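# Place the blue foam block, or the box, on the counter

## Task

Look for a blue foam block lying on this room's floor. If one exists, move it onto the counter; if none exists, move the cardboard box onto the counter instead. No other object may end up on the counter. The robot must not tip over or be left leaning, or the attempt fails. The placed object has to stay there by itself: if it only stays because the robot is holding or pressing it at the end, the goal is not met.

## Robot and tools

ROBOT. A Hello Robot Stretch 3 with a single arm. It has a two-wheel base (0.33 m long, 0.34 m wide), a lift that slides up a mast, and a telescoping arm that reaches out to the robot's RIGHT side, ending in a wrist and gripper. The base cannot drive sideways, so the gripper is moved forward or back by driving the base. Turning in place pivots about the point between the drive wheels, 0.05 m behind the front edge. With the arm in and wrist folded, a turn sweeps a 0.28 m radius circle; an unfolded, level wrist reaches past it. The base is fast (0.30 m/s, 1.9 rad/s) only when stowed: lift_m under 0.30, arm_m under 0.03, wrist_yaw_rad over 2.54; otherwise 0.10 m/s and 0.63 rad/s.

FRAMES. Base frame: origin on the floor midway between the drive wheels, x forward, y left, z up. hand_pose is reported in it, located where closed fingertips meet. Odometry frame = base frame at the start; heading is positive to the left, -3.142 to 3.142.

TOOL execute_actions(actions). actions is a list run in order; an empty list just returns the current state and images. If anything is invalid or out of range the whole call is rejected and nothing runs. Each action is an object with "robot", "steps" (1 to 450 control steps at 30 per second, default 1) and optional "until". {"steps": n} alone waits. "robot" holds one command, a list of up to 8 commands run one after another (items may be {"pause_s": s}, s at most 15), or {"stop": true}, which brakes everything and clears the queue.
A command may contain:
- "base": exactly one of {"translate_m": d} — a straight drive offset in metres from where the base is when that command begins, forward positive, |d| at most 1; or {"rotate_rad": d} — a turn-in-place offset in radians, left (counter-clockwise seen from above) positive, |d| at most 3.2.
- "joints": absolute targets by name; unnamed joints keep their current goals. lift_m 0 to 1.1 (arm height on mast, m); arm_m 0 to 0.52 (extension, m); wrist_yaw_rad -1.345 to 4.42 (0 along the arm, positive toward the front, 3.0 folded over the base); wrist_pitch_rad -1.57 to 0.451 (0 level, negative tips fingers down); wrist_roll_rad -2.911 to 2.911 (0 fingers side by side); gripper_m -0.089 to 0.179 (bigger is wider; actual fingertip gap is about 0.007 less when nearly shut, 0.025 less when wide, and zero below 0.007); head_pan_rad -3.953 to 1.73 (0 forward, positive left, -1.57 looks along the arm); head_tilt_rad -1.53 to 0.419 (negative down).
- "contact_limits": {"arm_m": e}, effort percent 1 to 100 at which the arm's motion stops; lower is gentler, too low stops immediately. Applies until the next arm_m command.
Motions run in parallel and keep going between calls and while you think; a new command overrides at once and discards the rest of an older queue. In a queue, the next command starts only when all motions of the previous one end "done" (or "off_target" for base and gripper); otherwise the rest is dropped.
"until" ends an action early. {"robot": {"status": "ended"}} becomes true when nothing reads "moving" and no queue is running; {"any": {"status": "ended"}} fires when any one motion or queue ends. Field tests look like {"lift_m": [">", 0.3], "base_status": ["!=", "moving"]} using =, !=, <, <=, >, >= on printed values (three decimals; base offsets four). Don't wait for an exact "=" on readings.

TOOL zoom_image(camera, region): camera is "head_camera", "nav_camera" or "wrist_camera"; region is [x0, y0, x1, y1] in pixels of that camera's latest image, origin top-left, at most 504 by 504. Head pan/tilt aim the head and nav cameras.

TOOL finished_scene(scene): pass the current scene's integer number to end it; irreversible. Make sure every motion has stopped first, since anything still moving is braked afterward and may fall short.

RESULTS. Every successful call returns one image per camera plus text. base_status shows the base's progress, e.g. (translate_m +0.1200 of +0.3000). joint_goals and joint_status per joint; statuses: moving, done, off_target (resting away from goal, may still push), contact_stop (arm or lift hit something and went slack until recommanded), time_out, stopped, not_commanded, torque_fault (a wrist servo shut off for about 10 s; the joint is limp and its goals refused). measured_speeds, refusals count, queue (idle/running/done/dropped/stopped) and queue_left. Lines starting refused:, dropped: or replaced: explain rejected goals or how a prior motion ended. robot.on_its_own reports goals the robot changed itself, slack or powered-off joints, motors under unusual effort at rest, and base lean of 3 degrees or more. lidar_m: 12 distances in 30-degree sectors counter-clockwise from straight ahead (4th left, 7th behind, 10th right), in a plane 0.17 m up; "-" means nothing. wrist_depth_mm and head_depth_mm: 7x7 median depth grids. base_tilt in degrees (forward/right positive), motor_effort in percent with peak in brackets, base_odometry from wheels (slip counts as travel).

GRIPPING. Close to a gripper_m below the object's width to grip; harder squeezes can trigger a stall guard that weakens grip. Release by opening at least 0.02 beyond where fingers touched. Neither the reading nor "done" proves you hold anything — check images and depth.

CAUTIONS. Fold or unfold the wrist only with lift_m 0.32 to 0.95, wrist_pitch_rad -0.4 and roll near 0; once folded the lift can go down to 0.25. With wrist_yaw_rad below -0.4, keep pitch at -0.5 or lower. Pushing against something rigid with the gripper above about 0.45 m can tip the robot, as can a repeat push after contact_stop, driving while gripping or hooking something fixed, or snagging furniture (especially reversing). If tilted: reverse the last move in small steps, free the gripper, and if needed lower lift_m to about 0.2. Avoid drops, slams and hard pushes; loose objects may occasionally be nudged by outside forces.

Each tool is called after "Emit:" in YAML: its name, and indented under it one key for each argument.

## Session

Emit:
execute_actions:
  actions:
    - {"robot":{"joints":{"head_tilt_rad":-0.75}},"steps":450,"until":{"robot":{"status":"ended"}}}

Scene clock: 0.97 s.
robot.base_odometry: x=+0.000 y=+0.000 heading=+0.000 (m, m, rad; robot's odometry frame)
robot.turned_by_wheels: +0.000 (rad since the last result)
robot.turned_by_imu: +0.000 (rad since the last result)
robot.base_tilt: forward=-1.9 right=-1.4 (deg)
robot.lidar_m: 1.47 1.77 1.78 2.06 3.18 1.30 1.50 2.00 2.00 1.88 1.21 1.62
robot.head_depth_mm: 1258 979 1941 1914 1582 1356 1181 / 1269 1444 2045 1885 1577 1353 1182 / 1269 2140 2247 1849 1571 1351 1181 / 2009 2328 2383 1908 1581 1355 1181 / 1968 2176 2310 1900 1573 1348 1182 / 1791 1993 2140 1934 1595 1349 1191 / 1667 1845 2020 1912 1583 1358 1178
robot.base_status: not_commanded
robot.joint_positions: lift_m=+0.444 arm_m=-0.001 wrist_yaw_rad=+2.829 wrist_pitch_rad=-0.405 wrist_roll_rad=-0.007 gripper_m=+0.037 head_pan_rad=+0.004 head_tilt_rad=-0.740
robot.joint_goals: lift_m=+0.444 arm_m=-0.001 wrist_yaw_rad=+2.829 wrist_pitch_rad=-0.405 wrist_roll_rad=-0.007 gripper_m=+0.037 head_pan_rad=+0.004 head_tilt_rad=-0.750
robot.joint_status: lift_m=not_commanded arm_m=not_commanded wrist_yaw_rad=not_commanded wrist_pitch_rad=not_commanded wrist_roll_rad=not_commanded gripper_m=not_commanded head_pan_rad=not_commanded head_tilt_rad=done
robot.measured_speeds: translate_m=+0.000 rotate_rad=+0.000 lift_m=+0.000 arm_m=+0.000 wrist_yaw_rad=+0.000 wrist_pitch_rad=+0.000 wrist_roll_rad=+0.000 head_pan_rad=+0.000 head_tilt_rad=+0.000
robot: refusals=0 queue=done queue_left=0
robot.motor_effort: left_wheel=+0(0) right_wheel=+1(1) lift_m=+36(36) arm_m=+0(0) wrist_yaw_rad=+0(0) wrist_pitch_rad=+5(5) wrist_roll_rad=+0(0) gripper_m=+0(0) head_pan_rad=+0(0) head_tilt_rad=-6(45) (%)
robot.hand_pose: x=+0.0484 y=+0.0712 z=+0.4599 quat_wxyz=(+0.249, +0.704, +0.034, +0.665) (m; robot's base frame)
robot.wrist_depth_mm: - - - - - - - / - - - - - - - / - - - - - - - / - 929 935 955 - - - / 727 760 811 794 803 811 826 / 652 - 638 674 666 678 697 / 564 - 575 584 584 603 602
pictures: head_camera (sideways: a quarter turn clockwise sets it upright), nav_camera (sideways: a quarter turn counterclockwise sets it upright), wrist_camera
Images, in order (width x height): head_camera 896x504, nav_camera 672x504, wrist_camera 644x364.

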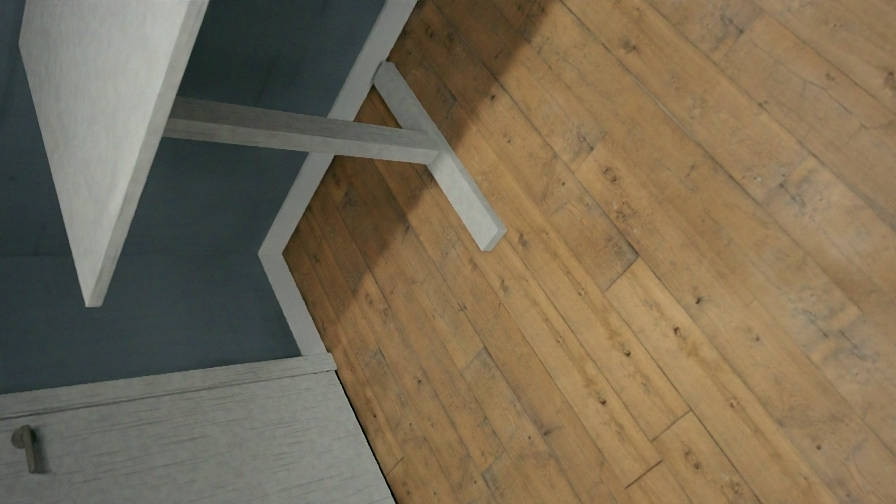

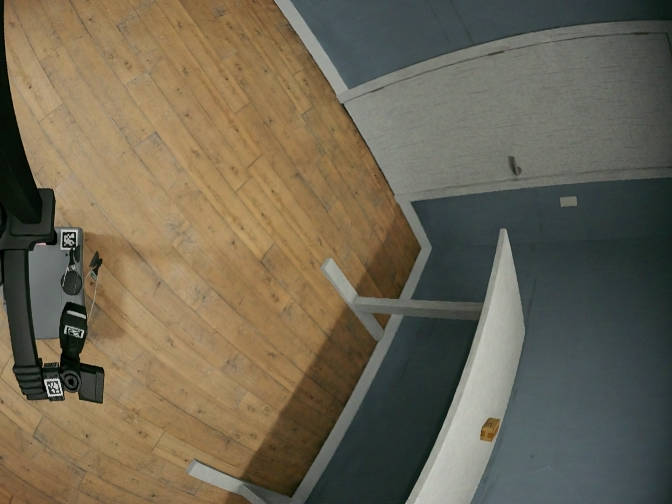

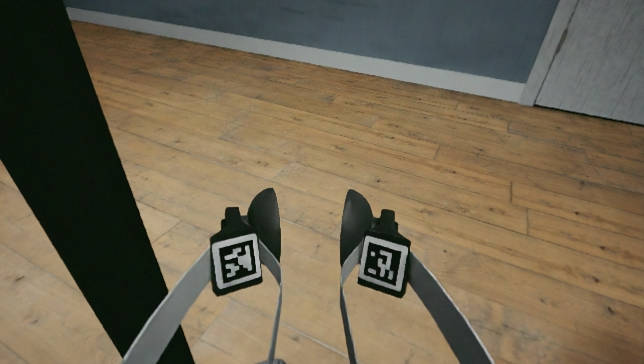

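Emit:
execute_actions:
  actions:
    - {"robot":{"joints":{"head_pan_rad":-1.7,"lift_m":0.26}},"steps":450,"until":{"robot":{"status":"ended"}}}

Emit:
execute_actions:
  actions:
    - {"robot":{"joints":{"head_pan_rad":-1.2},"base":{"rotate_rad":-2.2}},"steps":450,"until":{"robot":{"status":"ended"}}}

Scene clock: 3.63 s.
robot.base_odometry: x=+0.000 y=+0.000 heading=+0.000 (m, m, rad; robot's odometry frame)
robot.turned_by_wheels: +0.000 (rad since the last result)
robot.turned_by_imu: +0.000 (rad since the last result)
robot.base_tilt: forward=-1.9 right=-1.4 (deg)
robot.lidar_m: 1.47 1.77 1.78 2.06 3.17 1.30 1.49 2.00 2.00 1.88 1.21 1.61
robot.head_depth_mm: 1860 2045 2217 1899 1576 1349 1182 / 2010 2222 2311 1921 1599 1360 1179 / 2136 2420 2385 1917 1578 1348 1189 / 2186 2462 2391 1913 1587 1352 1188 / 1973 2205 2335 1919 1586 1353 1185 / 1788 1966 2169 1913 1588 1366 1186 / 1642 1797 1946 1938 1578 1371 1193
robot.base_status: not_commanded
robot.joint_positions: lift_m=+0.260 arm_m=-0.001 wrist_yaw_rad=+2.829 wrist_pitch_rad=-0.405 wrist_roll_rad=-0.007 gripper_m=+0.037 head_pan_rad=-1.693 head_tilt_rad=-0.741
robot.joint_goals: lift_m=+0.260 arm_m=-0.001 wrist_yaw_rad=+2.829 wrist_pitch_rad=-0.405 wrist_roll_rad=-0.007 gripper_m=+0.037 head_pan_rad=-1.700 head_tilt_rad=-0.750
robot.joint_status: lift_m=done arm_m=not_commanded wrist_yaw_rad=not_commanded wrist_pitch_rad=not_commanded wrist_roll_rad=not_commanded gripper_m=not_commanded head_pan_rad=done head_tilt_rad=done
robot.measured_speeds: translate_m=+0.000 rotate_rad=+0.000 lift_m=+0.000 arm_m=+0.000 wrist_yaw_rad=+0.000 wrist_pitch_rad=+0.000 wrist_roll_rad=+0.000 head_pan_rad=+0.000 head_tilt_rad=+0.000
robot: refusals=0 queue=done queue_left=0
robot.motor_effort: left_wheel=+0(0) right_wheel=+1(1) lift_m=+20(35) arm_m=-1(0) wrist_yaw_rad=+0(1) wrist_pitch_rad=+5(5) wrist_roll_rad=+0(0) gripper_m=+1(0) head_pan_rad=-2(37) head_tilt_rad=-5(6) (%)
robot.hand_pose: x=+0.0484 y=+0.0712 z=+0.2761 quat_wxyz=(+0.249, +0.704, +0.034, +0.665) (m; robot's base frame)
robot.wrist_depth_mm: - - - - - - - / - - - - - - - / - 801 823 856 869 879 942 / - 633 650 655 677 677 699 / 505 533 554 545 557 556 577 / 447 - - 462 457 474 477 / - - - 402 409 415 417
pictures: head_camera (sideways: a quarter turn clockwise sets it upright), nav_camera (sideways: a quarter turn counterclockwise sets it upright), wrist_camera
Images, in order (width x height): head_camera 896x504, nav_camera 672x504, wrist_camera 644x364.

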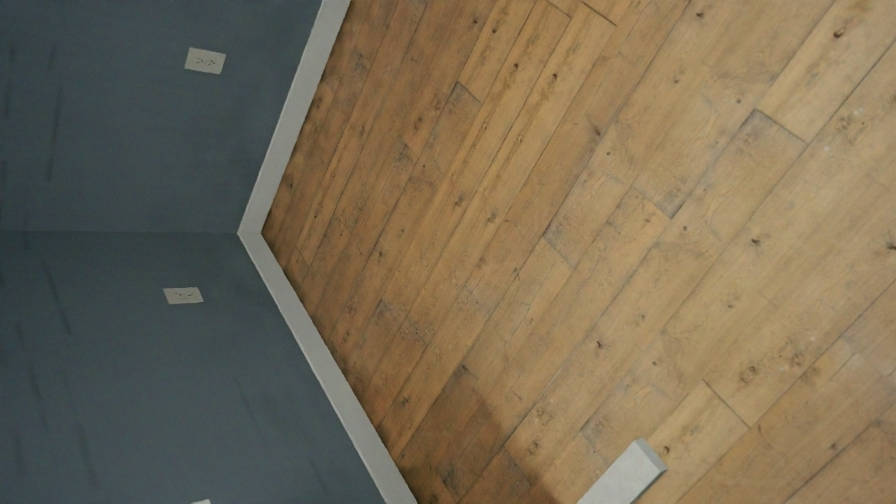

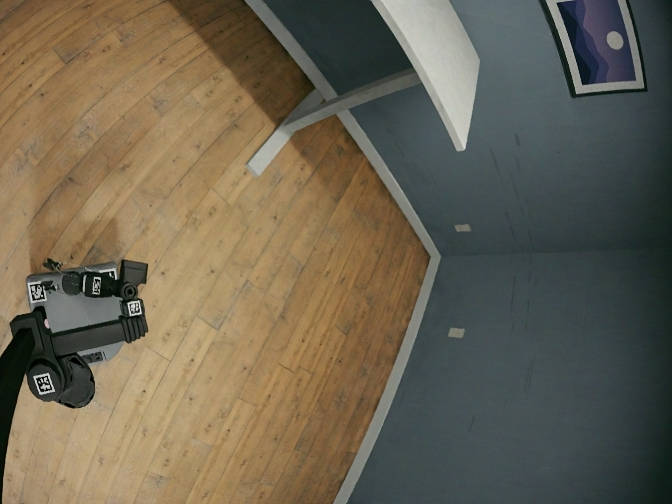

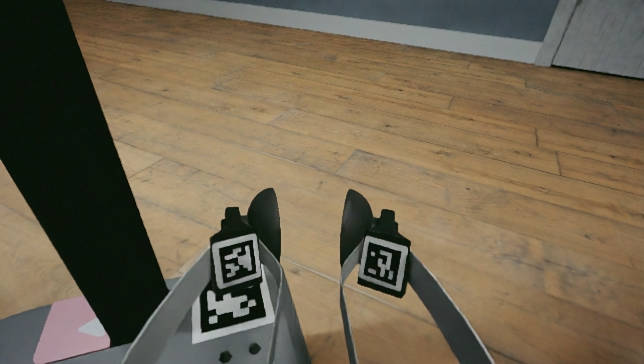

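Scene clock: 6.13 s.
robot.base_odometry: x=+0.000 y=+0.000 heading=-2.200 (m, m, rad; robot's odometry frame)
robot.turned_by_wheels: -2.200 (rad since the last result)
robot.turned_by_imu: -2.191 (rad since the last result)
robot.base_tilt: forward=-1.9 right=-1.4 (deg)
robot.lidar_m: 1.99 1.99 1.21 1.61 1.77 1.77 1.78 1.95 3.07 1.30 1.42 2.01
robot.head_depth_mm: 1416 1254 1399 1603 1576 1347 1187 / 1416 1321 1497 1727 1589 1343 1186 / 1412 1411 1610 1807 1575 1356 1186 / 1431 1509 1724 1881 1601 1361 1177 / 1508 1611 1867 1923 1577 1352 1195 / 1577 1755 2041 1915 1575 1354 1190 / 1706 1900 2191 1907 1584 1365 1189
robot.base_status: done (rotate_rad -2.1999 of -2.2000)
robot.joint_positions: lift_m=+0.260 arm_m=-0.001 wrist_yaw_rad=+2.829 wrist_pitch_rad=-0.405 wrist_roll_rad=-0.007 gripper_m=+0.037 head_pan_rad=-1.207 head_tilt_rad=-0.741
robot.joint_goals: lift_m=+0.260 arm_m=-0.001 wrist_yaw_rad=+2.829 wrist_pitch_rad=-0.405 wrist_roll_rad=-0.007 gripper_m=+0.037 head_pan_rad=-1.200 head_tilt_rad=-0.750
robot.joint_status: lift_m=done arm_m=not_commanded wrist_yaw_rad=not_commanded wrist_pitch_rad=not_commanded wrist_roll_rad=not_commanded gripper_m=not_commanded head_pan_rad=done head_tilt_rad=done
robot.measured_speeds: translate_m=+0.000 rotate_rad=+0.000 lift_m=+0.000 arm_m=+0.000 wrist_yaw_rad=+0.000 wrist_pitch_rad=+0.000 wrist_roll_rad=+0.000 head_pan_rad=+0.000 head_tilt_rad=+0.000
robot: refusals=0 queue=done queue_left=0
robot.motor_effort: left_wheel=+2(15) right_wheel=-2(5) lift_m=+20(20) arm_m=+0(0) wrist_yaw_rad=+0(0) wrist_pitch_rad=+5(5) wrist_roll_rad=+0(0) gripper_m=+0(0) head_pan_rad=+3(29) head_tilt_rad=-5(5) (%)
robot.hand_pose: x=+0.0484 y=+0.0712 z=+0.2761 quat_wxyz=(+0.249, +0.704, +0.034, +0.665) (m; robot's base frame)
robot.wrist_depth_mm: - - - - - - - / - - - - - - - / - 805 811 855 854 883 900 / - 636 641 662 675 681 699 / 507 535 564 542 563 569 571 / 444 - - 463 452 472 476 / - - - 395 407 414 416
pictures: head_camera (sideways: a quarter turn clockwise sets it upright), nav_camera (sideways: a quarter turn counterclockwise sets it upright), wrist_camera
Images, in order (width x height): head_camera 896x504, nav_camera 672x504, wrist_camera 644x364.

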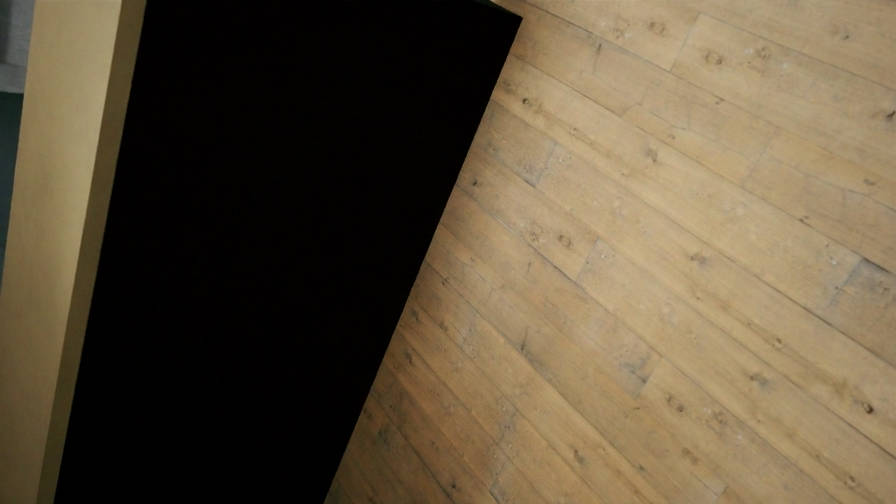

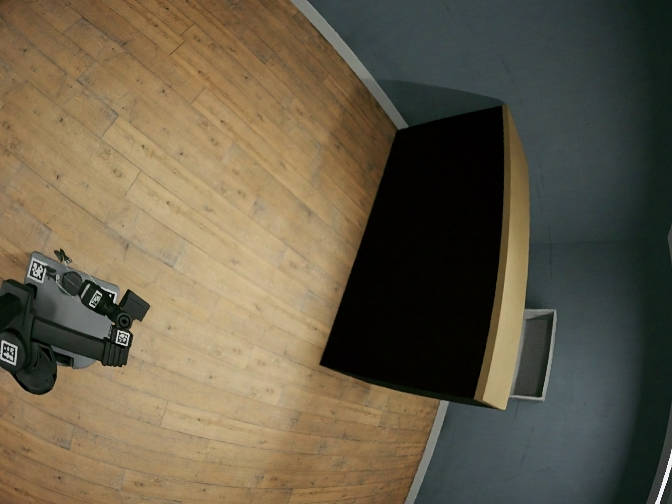

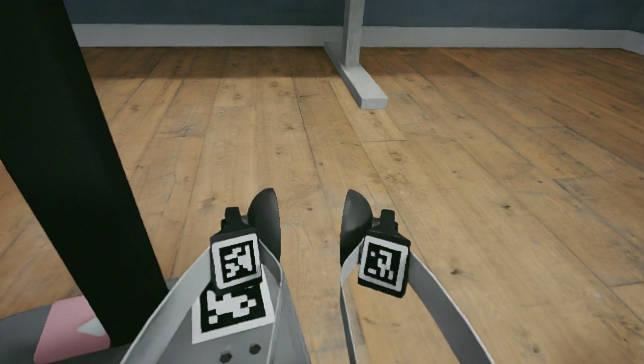

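Emit:
execute_actions:
  actions:
    - {"robot":[{"base":{"rotate_rad":-1.97},"joints":{"head_pan_rad":1.6,"head_tilt_rad":-0.85}},{"base":{"translate_m":1.0}},{"base":{"translate_m":1.0}}],"steps":450,"until":{"robot":{"status":"ended"}}}

Scene clock: 18.87 s.
robot.base_odometry: x=-1.033 y=+1.713 heading=+2.113 (m, m, rad; robot's odometry frame)
robot.turned_by_wheels: -1.970 (rad since the last result)
robot.turned_by_imu: -1.957 (rad since the last result)
robot.base_tilt: forward=-2.0 right=-1.4 (deg)
robot.lidar_m: 1.22 1.22 1.20 2.31 0.66 0.71 3.23 2.52 1.50 1.33 1.33 1.38
robot.head_depth_mm: 2334 2469 1946 1707 1467 1289 1140 / 2302 2507 2068 1716 1467 1289 1152 / 2289 2462 2054 1715 1472 1290 1145 / 2257 2463 2051 1676 1487 1288 1148 / 2215 2466 2096 1720 1479 1292 1180 / 2087 1363 1088 872 1026 - - / 1017 757 664 - - - 1158
robot.base_status: done (translate_m +1.0000 of +1.0000)
robot.joint_positions: lift_m=+0.260 arm_m=-0.001 wrist_yaw_rad=+2.829 wrist_pitch_rad=-0.405 wrist_roll_rad=-0.007 gripper_m=+0.037 head_pan_rad=+1.593 head_tilt_rad=-0.840
robot.joint_goals: lift_m=+0.260 arm_m=-0.001 wrist_yaw_rad=+2.829 wrist_pitch_rad=-0.405 wrist_roll_rad=-0.007 gripper_m=+0.037 head_pan_rad=+1.600 head_tilt_rad=-0.850
robot.joint_status: lift_m=done arm_m=not_commanded wrist_yaw_rad=not_commanded wrist_pitch_rad=not_commanded wrist_roll_rad=not_commanded gripper_m=not_commanded head_pan_rad=done head_tilt_rad=done
robot.measured_speeds: translate_m=+0.000 rotate_rad=+0.000 lift_m=+0.000 arm_m=+0.000 wrist_yaw_rad=+0.000 wrist_pitch_rad=+0.000 wrist_roll_rad=+0.000 head_pan_rad=+0.000 head_tilt_rad=+0.000
robot: refusals=0 queue=done queue_left=0
robot.motor_effort: left_wheel=+2(15) right_wheel=-1(7) lift_m=+20(21) arm_m=+0(1) wrist_yaw_rad=+0(0) wrist_pitch_rad=+5(5) wrist_roll_rad=+0(0) gripper_m=-1(0) head_pan_rad=+3(35) head_tilt_rad=-6(18) (%)
robot.hand_pose: x=+0.0484 y=+0.0711 z=+0.2761 quat_wxyz=(+0.249, +0.704, +0.034, +0.665) (m; robot's base frame)
robot.wrist_depth_mm: - - - - - - 925 / - - - - - - 913 / - 818 826 842 863 867 886 / - 634 657 657 676 713 710 / 507 533 554 539 558 560 570 / 445 - - 464 454 468 479 / - - - 400 409 407 410
pictures: head_camera (sideways: a quarter turn clockwise sets it upright), nav_camera (sideways: a quarter turn counterclockwise sets it upright), wrist_camera
Images, in order (width x height): head_camera 896x504, nav_camera 672x504, wrist_camera 644x364.

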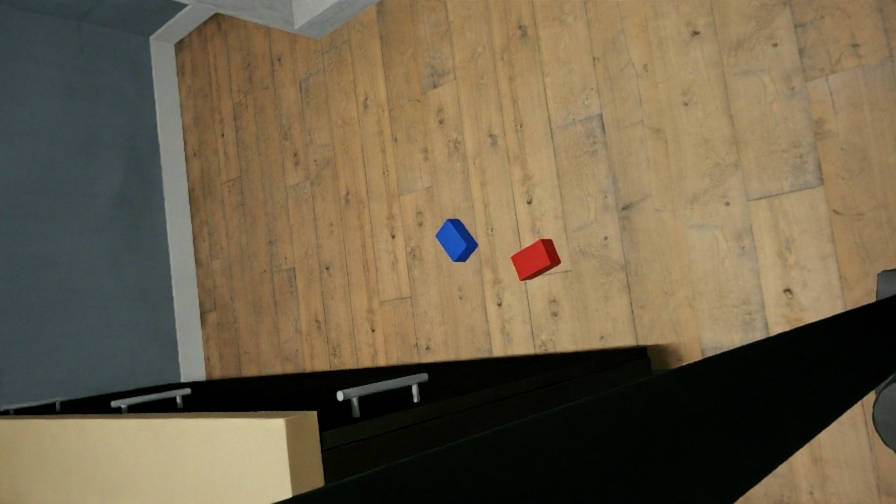

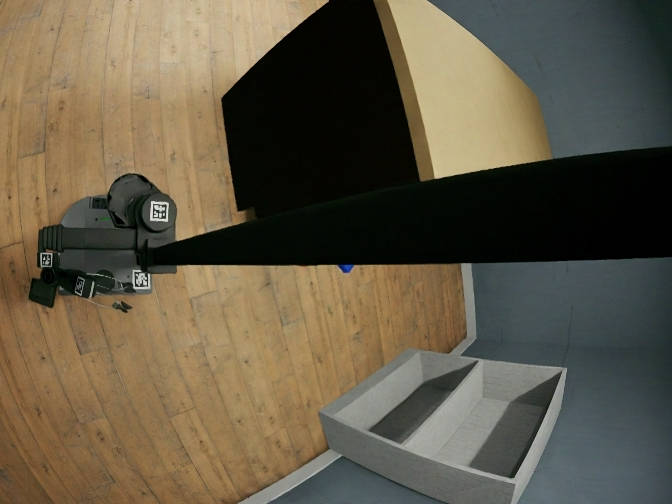

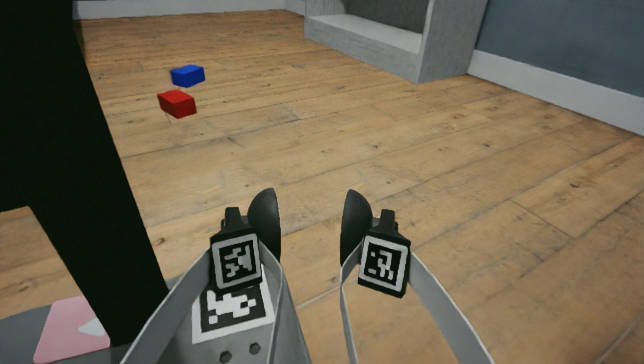

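Emit:
execute_actions:
  actions:
    - {"robot":[{"base":{"translate_m":0.55},"joints":{"head_pan_rad":-1.9,"head_tilt_rad":-1.2}},{"base":{"rotate_rad":-1.39}},{"base":{"translate_m":-1.0}},{"base":{"translate_m":-0.18},"joints":{"lift_m":0.36}},{"joints":{"wrist_yaw_rad":0,"gripper_m":0.15}},{"joints":{"wrist_pitch_rad":-1.5,"arm_m":0.17,"lift_m":0.3}}],"steps":450,"until":{"robot":{"status":"ended"}}}
    - {"steps":300,"until":{"robot":{"status":"ended"}}}

Scene clock: 37.17 s.
robot.base_odometry: x=-2.201 y=+1.403 heading=+0.724 (m, m, rad; robot's odometry frame)
robot.turned_by_wheels: -1.390 (rad since the last result)
robot.turned_by_imu: -1.388 (rad since the last result)
robot.base_tilt: forward=-2.0 right=-1.4 (deg)
robot.lidar_m: 2.38 0.94 0.42 0.59 0.60 0.59 1.40 0.98 0.70 0.66 0.68 2.51
robot.head_depth_mm: 837 1070 1447 1355 1267 1206 - / 803 1009 1442 1369 1275 - - / 772 959 1276 1375 1283 - - / 737 913 1192 1400 1268 - 1110 / 710 870 1119 1383 1274 1190 1125 / 683 829 1058 1366 1276 1197 1123 / 657 794 1001 1351 1280 1205 1133
robot.base_status: done (translate_m -0.1800 of -0.1800)
robot.joint_positions: lift_m=+0.300 arm_m=+0.170 wrist_yaw_rad=+0.001 wrist_pitch_rad=-1.494 wrist_roll_rad=-0.007 gripper_m=+0.150 head_pan_rad=-1.894 head_tilt_rad=-1.186
robot.joint_goals: lift_m=+0.300 arm_m=+0.170 wrist_yaw_rad=+0.000 wrist_pitch_rad=-1.500 wrist_roll_rad=-0.007 gripper_m=+0.150 head_pan_rad=-1.900 head_tilt_rad=-1.200
robot.joint_status: lift_m=done arm_m=done wrist_yaw_rad=done wrist_pitch_rad=done wrist_roll_rad=not_commanded gripper_m=done head_pan_rad=done head_tilt_rad=done
robot.measured_speeds: translate_m=+0.000 rotate_rad=+0.000 lift_m=+0.000 arm_m=+0.000 wrist_yaw_rad=+0.000 wrist_pitch_rad=+0.000 wrist_roll_rad=+0.000 head_pan_rad=+0.000 head_tilt_rad=+0.000
robot: refusals=0 queue=done queue_left=0
robot.motor_effort: left_wheel=+2(14) right_wheel=-1(7) lift_m=+20(54) arm_m=+4(4) wrist_yaw_rad=-1(3) wrist_pitch_rad=-2(6) wrist_roll_rad=+0(0) gripper_m=+1(95) head_pan_rad=-2(38) head_tilt_rad=-8(35) (%)
robot.hand_pose: x=-0.0216 y=-0.3103 z=+0.1819 quat_wxyz=(+0.521, +0.482, -0.516, -0.479) (m; robot's base frame)
robot.wrist_depth_mm: 270 283 317 321 324 328 332 / 318 320 321 286 331 336 337 / 323 324 326 293 334 344 343 / 331 334 338 341 345 347 356 / 336 340 339 346 353 358 359 / 341 351 354 357 362 - 370 / 351 356 357 - 368 374 379
pictures: head_camera (sideways: a quarter turn clockwise sets it upright), nav_camera (sideways: a quarter turn counterclockwise sets it upright), wrist_camera
Images, in order (width x height): head_camera 896x504, nav_camera 672x504, wrist_camera 644x364.

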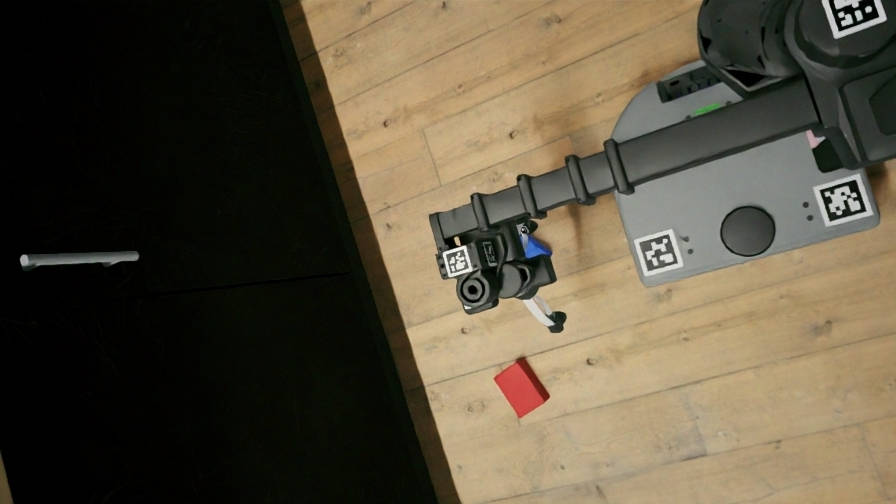

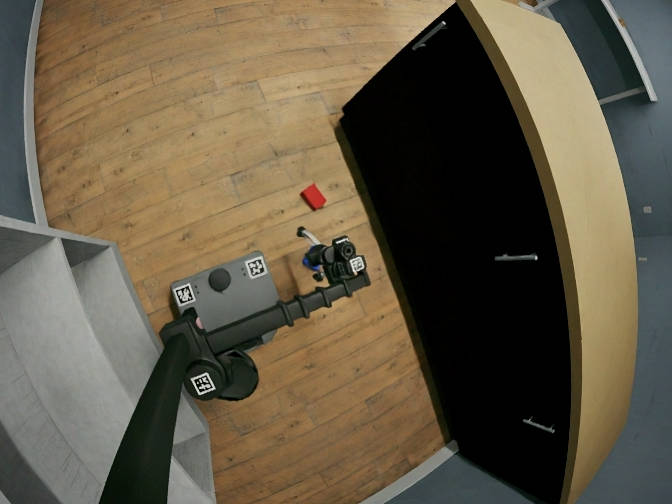

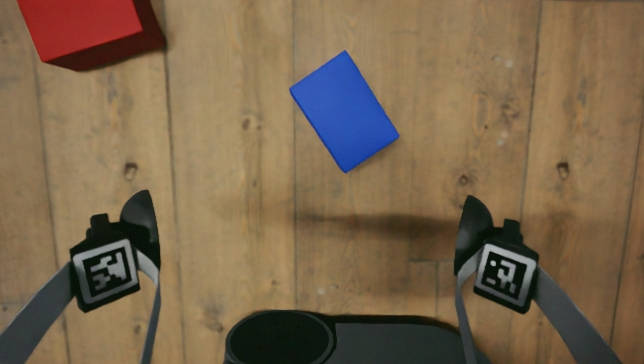

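Emit:
execute_actions:
  actions:
    - {"robot":[{"base":{"translate_m":-0.025},"joints":{"arm_m":0.231,"wrist_roll_rad":-0.57,"lift_m":0.24}},{"joints":{"lift_m":0.146}}],"steps":450,"until":{"robot":{"status":"ended"}}}

Scene clock: 40.43 s.
robot.base_odometry: x=-2.220 y=+1.386 heading=+0.724 (m, m, rad; robot's odometry frame)
robot.turned_by_wheels: +0.000 (rad since the last result)
robot.turned_by_imu: +0.000 (rad since the last result)
robot.base_tilt: forward=-2.0 right=-1.4 (deg)
robot.lidar_m: 2.41 0.94 0.44 0.59 0.60 0.57 1.37 0.98 0.70 0.66 0.68 2.53
robot.head_depth_mm: 839 1077 1458 1361 1263 1207 1094 / 801 1013 1450 1355 1271 - - / 770 956 1281 1367 1285 - - / 731 915 1197 1402 1264 - 1110 / 709 870 1127 1383 1279 1191 1125 / 682 836 1056 1372 1273 1193 1125 / 658 796 1003 1365 1286 1199 1130
robot.base_status: done (translate_m -0.0250 of -0.0250)
robot.joint_positions: lift_m=+0.147 arm_m=+0.231 wrist_yaw_rad=+0.001 wrist_pitch_rad=-1.495 wrist_roll_rad=-0.565 gripper_m=+0.150 head_pan_rad=-1.894 head_tilt_rad=-1.186
robot.joint_goals: lift_m=+0.146 arm_m=+0.231 wrist_yaw_rad=+0.000 wrist_pitch_rad=-1.500 wrist_roll_rad=-0.570 gripper_m=+0.150 head_pan_rad=-1.900 head_tilt_rad=-1.200
robot.joint_status: lift_m=done arm_m=done wrist_yaw_rad=done wrist_pitch_rad=done wrist_roll_rad=done gripper_m=done head_pan_rad=done head_tilt_rad=done
robot.measured_speeds: translate_m=+0.000 rotate_rad=+0.000 lift_m=+0.000 arm_m=+0.000 wrist_yaw_rad=+0.000 wrist_pitch_rad=+0.000 wrist_roll_rad=+0.000 head_pan_rad=+0.000 head_tilt_rad=+0.000
robot: refusals=0 queue=done queue_left=0
robot.motor_effort: left_wheel=+2(6) right_wheel=-1(4) lift_m=+20(22) arm_m=+5(4) wrist_yaw_rad=-2(1) wrist_pitch_rad=-2(2) wrist_roll_rad=-2(2) gripper_m=+1(1) head_pan_rad=-2(2) head_tilt_rad=-8(8) (%)
robot.hand_pose: x=-0.0216 y=-0.3711 z=+0.0279 quat_wxyz=(+0.643, +0.596, -0.353, -0.328) (m; robot's base frame)
robot.wrist_depth_mm: 165 167 171 176 180 184 189 / 170 172 175 179 184 188 193 / 173 175 180 181 188 193 198 / 176 179 183 143 193 198 204 / 180 185 187 147 198 204 209 / - 189 192 150 203 - 215 / 189 193 198 203 209 215 221
pictures: head_camera (sideways: a quarter turn clockwise sets it upright), nav_camera (sideways: a quarter turn counterclockwise sets it upright), wrist_camera
Images, in order (width x height): head_camera 896x504, nav_camera 672x504, wrist_camera 644x364.

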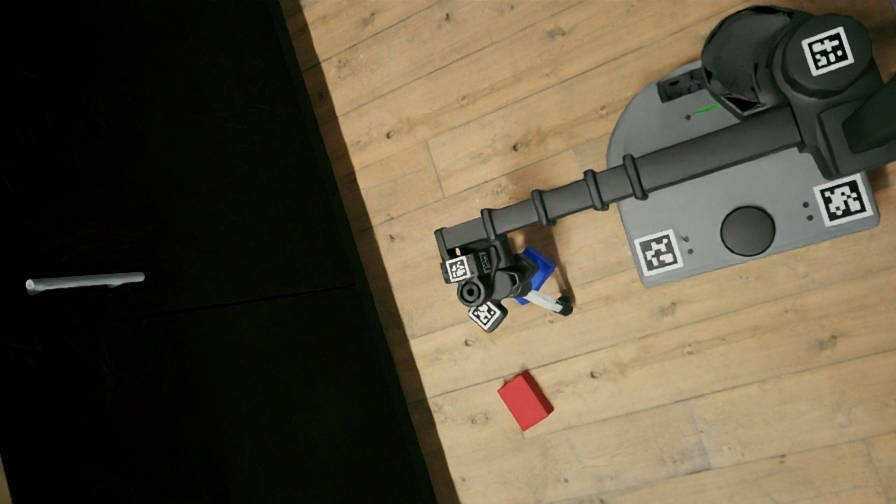

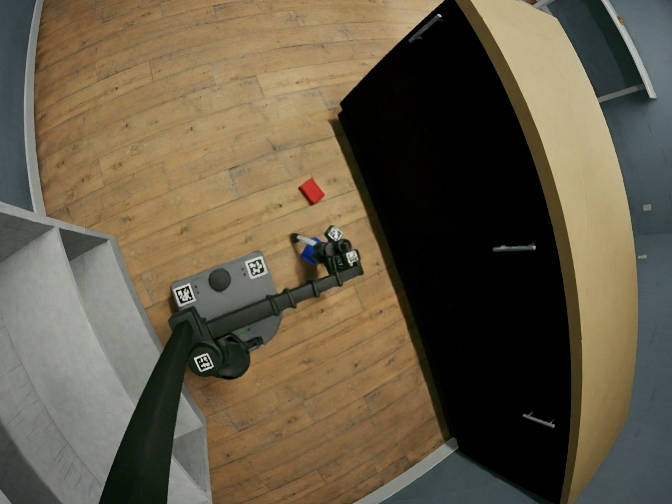

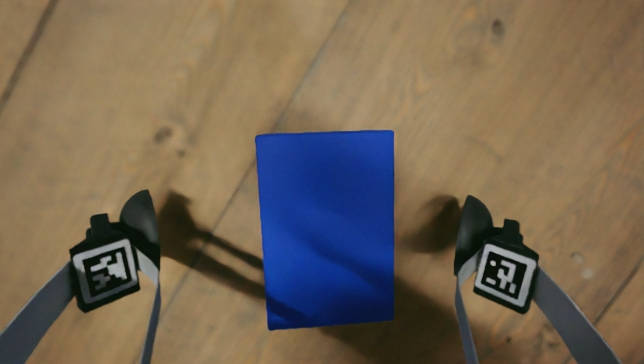

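Emit:
execute_actions:
  actions:
    - {"robot":{"joints":{"gripper_m":0.02}},"steps":450,"until":{"robot":{"status":"ended"}}}
    - {"robot":{"joints":{"lift_m":1.095,"head_tilt_rad":-0.5,"head_pan_rad":-1.57}},"steps":30}
    - {"robot":{"base":{"rotate_rad":0.4},"joints":{"arm_m":0.15,"wrist_roll_rad":0,"wrist_pitch_rad":-1.35}},"steps":450,"until":{"robot":{"base_status":"done"}}}
    - {"robot":{"base":{"translate_m":-0.25}},"steps":450,"until":{"robot":{"base_status":"done"}}}
    - {"robot":{"base":{"rotate_rad":-0.4}},"steps":450,"until":{"robot":{"status":"ended"}}}

Scene clock: 52.00 s.
robot.base_odometry: x=-2.328 y=+1.161 heading=+0.724 (m, m, rad; robot's odometry frame)
robot.turned_by_wheels: +0.000 (rad since the last result)
robot.turned_by_imu: -0.002 (rad since the last result)
robot.base_tilt: forward=-1.9 right=-1.4 (deg)
robot.lidar_m: 2.64 0.67 0.71 0.67 0.68 0.98 1.14 0.85 0.60 0.58 0.59 0.79
robot.head_depth_mm: - - - 801 672 766 883 / 3491 - - 840 687 766 885 / 3445 - - - 424 375 882 / 3550 3777 - 797 670 392 884 / 3486 3767 3568 799 670 764 883 / 3551 3757 3975 794 667 760 877 / 3464 3757 - 798 668 763 883
robot.base_status: done (rotate_rad -0.3999 of -0.4000)
robot.joint_positions: lift_m=+1.094 arm_m=+0.150 wrist_yaw_rad=+0.001 wrist_pitch_rad=-1.356 wrist_roll_rad=-0.005 gripper_m=+0.021 head_pan_rad=-1.577 head_tilt_rad=-0.507
robot.joint_goals: lift_m=+1.095 arm_m=+0.150 wrist_yaw_rad=+0.000 wrist_pitch_rad=-1.350 wrist_roll_rad=+0.000 gripper_m=+0.020 head_pan_rad=-1.570 head_tilt_rad=-0.500
robot.joint_status: lift_m=done arm_m=done wrist_yaw_rad=done wrist_pitch_rad=done wrist_roll_rad=done gripper_m=done head_pan_rad=done head_tilt_rad=done
robot.measured_speeds: translate_m=+0.000 rotate_rad=+0.000 lift_m=+0.000 arm_m=+0.000 wrist_yaw_rad=+0.000 wrist_pitch_rad=+0.000 wrist_roll_rad=+0.000 head_pan_rad=+0.000 head_tilt_rad=+0.000
robot: refusals=0 queue=done queue_left=0
robot.motor_effort: left_wheel=+2(11) right_wheel=-1(7) lift_m=+50(53) arm_m=-5(6) wrist_yaw_rad=-2(1) wrist_pitch_rad=+2(3) wrist_roll_rad=+2(3) gripper_m=-19(100) head_pan_rad=+2(22) head_tilt_rad=+4(45) (%)
robot.hand_pose: x=-0.0216 y=-0.3262 z=+0.9777 quat_wxyz=(+0.552, +0.445, -0.549, -0.443) (m; robot's base frame)
robot.wrist_depth_mm: 457 461 462 465 464 472 470 / 682 683 676 693 707 699 701 / - - - - - - - / - - - 141 - - - / - - 141 144 - - - / - - - 148 - - - / - - - 151 - - -
pictures: head_camera (sideways: a quarter turn clockwise sets it upright), nav_camera (sideways: a quarter turn counterclockwise sets it upright), wrist_camera
Images, in order (width x height): head_camera 896x504, nav_camera 672x504, wrist_camera 644x364.

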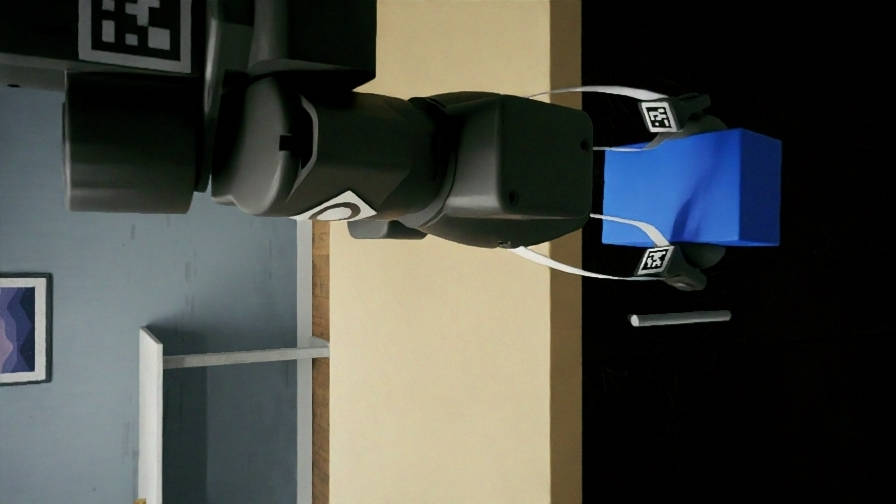

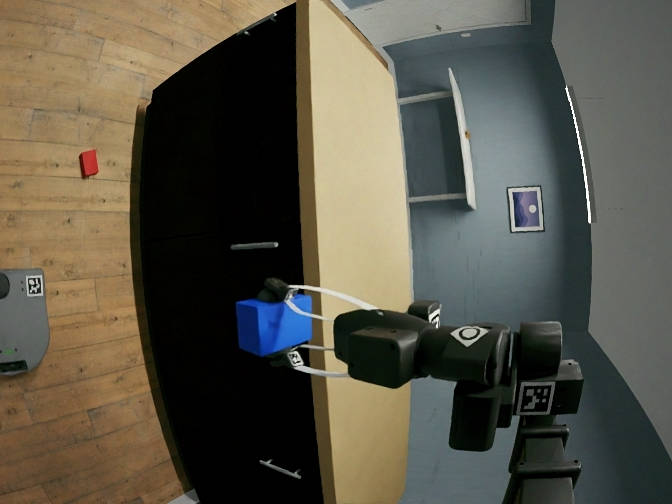

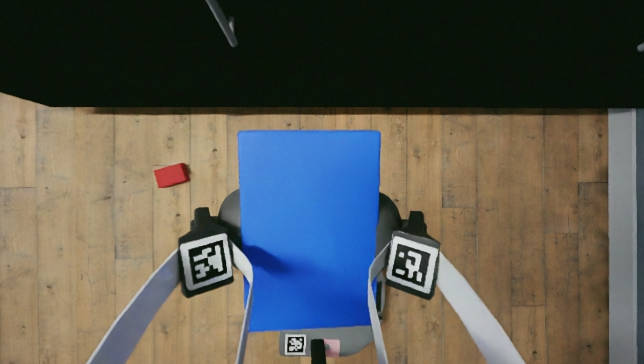

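Emit:
execute_actions:
  actions:
    - {"robot":{"joints":{"arm_m":0.51,"wrist_pitch_rad":-1.43}},"steps":450,"until":{"robot":{"status":"ended"}}}

Scene clock: 55.80 s.
robot.base_odometry: x=-2.328 y=+1.161 heading=+0.724 (m, m, rad; robot's odometry frame)
robot.turned_by_wheels: +0.000 (rad since the last result)
robot.turned_by_imu: -0.001 (rad since the last result)
robot.base_tilt: forward=-2.0 right=-1.3 (deg)
robot.lidar_m: 2.64 0.67 0.70 0.67 0.68 0.98 1.13 0.85 0.60 0.57 0.59 0.78
robot.head_depth_mm: - 3520 3106 803 671 766 884 / 3430 3960 - 800 671 766 885 / 3395 - 1114 699 667 767 882 / 3526 3857 3999 746 669 764 882 / 3429 3793 3674 801 668 766 879 / 3538 3803 - 798 668 762 877 / 3526 3816 3972 795 668 761 877
robot.base_status: done (rotate_rad -0.3999 of -0.4000)
robot.joint_positions: lift_m=+1.094 arm_m=+0.510 wrist_yaw_rad=+0.001 wrist_pitch_rad=-1.426 wrist_roll_rad=-0.003 gripper_m=+0.021 head_pan_rad=-1.577 head_tilt_rad=-0.507
robot.joint_goals: lift_m=+1.095 arm_m=+0.510 wrist_yaw_rad=+0.000 wrist_pitch_rad=-1.430 wrist_roll_rad=+0.000 gripper_m=+0.020 head_pan_rad=-1.570 head_tilt_rad=-0.500
robot.joint_status: lift_m=done arm_m=done wrist_yaw_rad=done wrist_pitch_rad=done wrist_roll_rad=done gripper_m=done head_pan_rad=done head_tilt_rad=done
robot.measured_speeds: translate_m=+0.000 rotate_rad=+0.000 lift_m=+0.000 arm_m=+0.000 wrist_yaw_rad=+0.000 wrist_pitch_rad=+0.000 wrist_roll_rad=+0.000 head_pan_rad=+0.000 head_tilt_rad=+0.000
robot: refusals=0 queue=done queue_left=0
robot.motor_effort: left_wheel=+2(2) right_wheel=-1(2) lift_m=+50(50) arm_m=+5(5) wrist_yaw_rad=-1(2) wrist_pitch_rad=-1(3) wrist_roll_rad=+1(2) gripper_m=-19(19) head_pan_rad=+4(3) head_tilt_rad=+4(4) (%)
robot.hand_pose: x=-0.0216 y=-0.6677 z=+0.9762 quat_wxyz=(+0.536, +0.464, -0.533, -0.462) (m; robot's base frame)
robot.wrist_depth_mm: 211 213 217 218 221 225 228 / 214 217 220 221 225 226 230 / 217 217 222 223 226 227 232 / 220 220 221 140 230 233 235 / 222 225 141 144 234 236 238 / 224 224 230 147 237 239 240 / 227 230 232 235 240 242 244
pictures: head_camera (sideways: a quarter turn clockwise sets it upright), nav_camera (sideways: a quarter turn counterclockwise sets it upright), wrist_camera
Images, in order (width x height): head_camera 896x504, nav_camera 672x504, wrist_camera 644x364.

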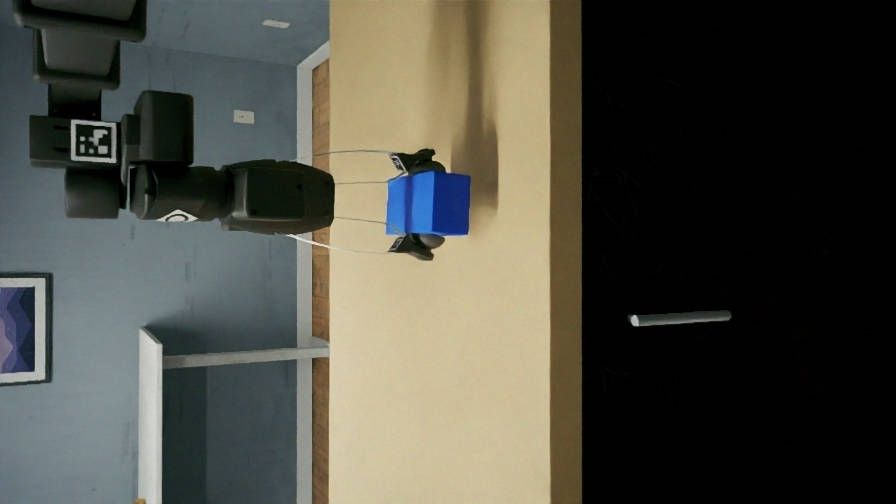

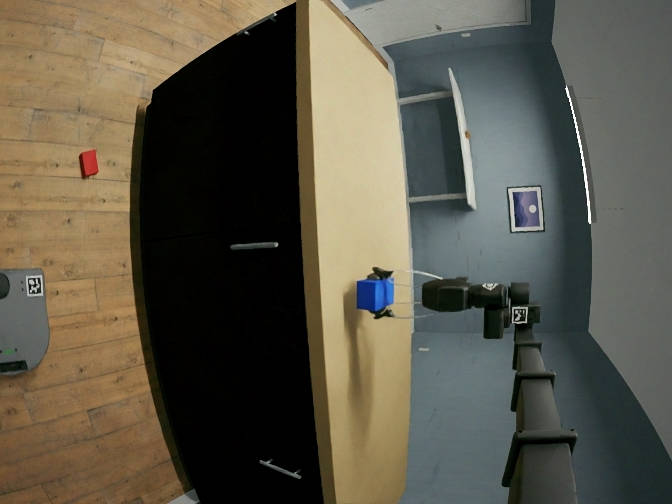

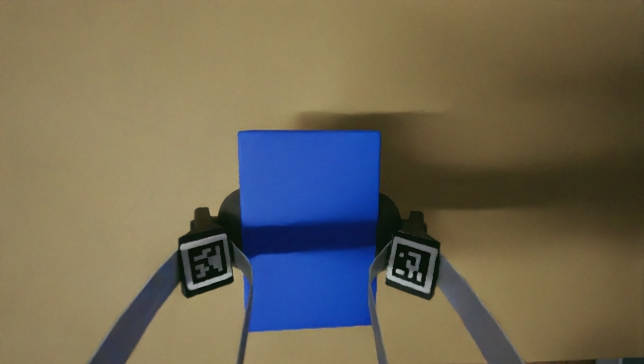

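Emit:
execute_actions:
  actions:
    - {"robot":[{"joints":{"lift_m":1.057}},{"joints":{"gripper_m":0.12}},{"joints":{"lift_m":1.1}}],"steps":450,"until":{"robot":{"status":"ended"}}}

Scene clock: 59.67 s.
robot.base_odometry: x=-2.328 y=+1.161 heading=+0.724 (m, m, rad; robot's odometry frame)
robot.turned_by_wheels: +0.000 (rad since the last result)
robot.turned_by_imu: -0.001 (rad since the last result)
robot.base_tilt: forward=-2.0 right=-1.4 (deg)
robot.lidar_m: 2.64 0.67 0.70 0.67 0.69 0.98 1.14 0.85 0.60 0.57 0.59 0.78
robot.head_depth_mm: - 3590 3097 795 669 767 887 / 3520 3937 3995 796 671 765 884 / 3419 - 1077 741 671 762 882 / 3523 3805 3982 742 669 764 881 / 3508 3820 3642 795 669 762 886 / 3490 3874 3943 796 670 763 884 / 3518 3775 3967 796 669 763 879
robot.base_status: done (rotate_rad -0.3999 of -0.4000)
robot.joint_positions: lift_m=+1.100 arm_m=+0.510 wrist_yaw_rad=+0.001 wrist_pitch_rad=-1.426 wrist_roll_rad=-0.003 gripper_m=+0.120 head_pan_rad=-1.577 head_tilt_rad=-0.507
robot.joint_goals: lift_m=+1.100 arm_m=+0.510 wrist_yaw_rad=+0.000 wrist_pitch_rad=-1.430 wrist_roll_rad=+0.000 gripper_m=+0.120 head_pan_rad=-1.570 head_tilt_rad=-0.500
robot.joint_status: lift_m=done arm_m=done wrist_yaw_rad=done wrist_pitch_rad=done wrist_roll_rad=done gripper_m=done head_pan_rad=done head_tilt_rad=done
robot.measured_speeds: translate_m=+0.000 rotate_rad=+0.000 lift_m=+0.000 arm_m=+0.000 wrist_yaw_rad=+0.000 wrist_pitch_rad=+0.000 wrist_roll_rad=+0.000 head_pan_rad=+0.000 head_tilt_rad=+0.000
robot: refusals=0 queue=done queue_left=0
robot.motor_effort: left_wheel=+3(3) right_wheel=-1(1) lift_m=+50(53) arm_m=+4(4) wrist_yaw_rad=-1(1) wrist_pitch_rad=-2(4) wrist_roll_rad=+1(1) gripper_m=+1(92) head_pan_rad=+3(2) head_tilt_rad=+4(4) (%)
robot.hand_pose: x=-0.0216 y=-0.6679 z=+0.9812 quat_wxyz=(+0.536, +0.463, -0.534, -0.462) (m; robot's base frame)
robot.wrist_depth_mm: 217 218 220 222 227 228 233 / 219 222 224 226 229 232 237 / 222 225 224 228 232 234 238 / 224 226 228 187 235 238 240 / 225 228 231 189 236 240 243 / 229 233 235 193 242 244 247 / - 234 237 239 243 247 249
pictures: head_camera (sideways: a quarter turn clockwise sets it upright), nav_camera (sideways: a quarter turn counterclockwise sets it upright), wrist_camera
Images, in order (width x height): head_camera 896x504, nav_camera 672x504, wrist_camera 644x364.

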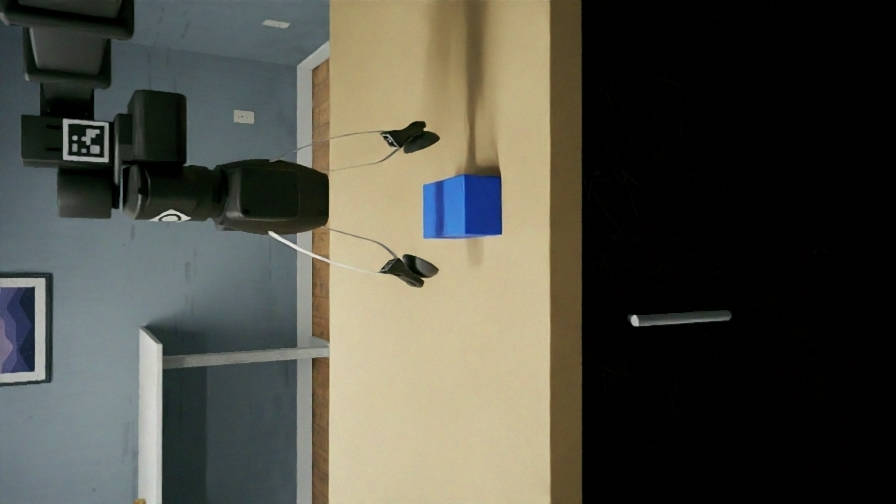

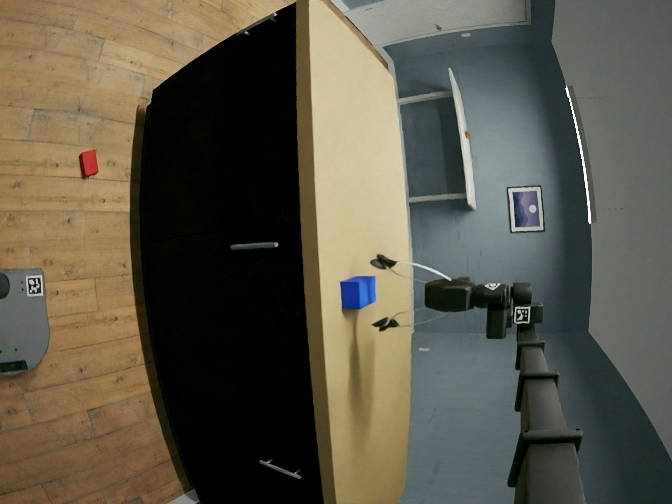

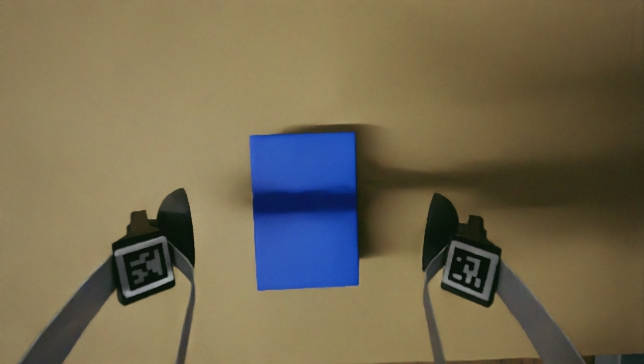

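Emit:
finished_scene:
  scene: 2

The scene is finished: the task was done.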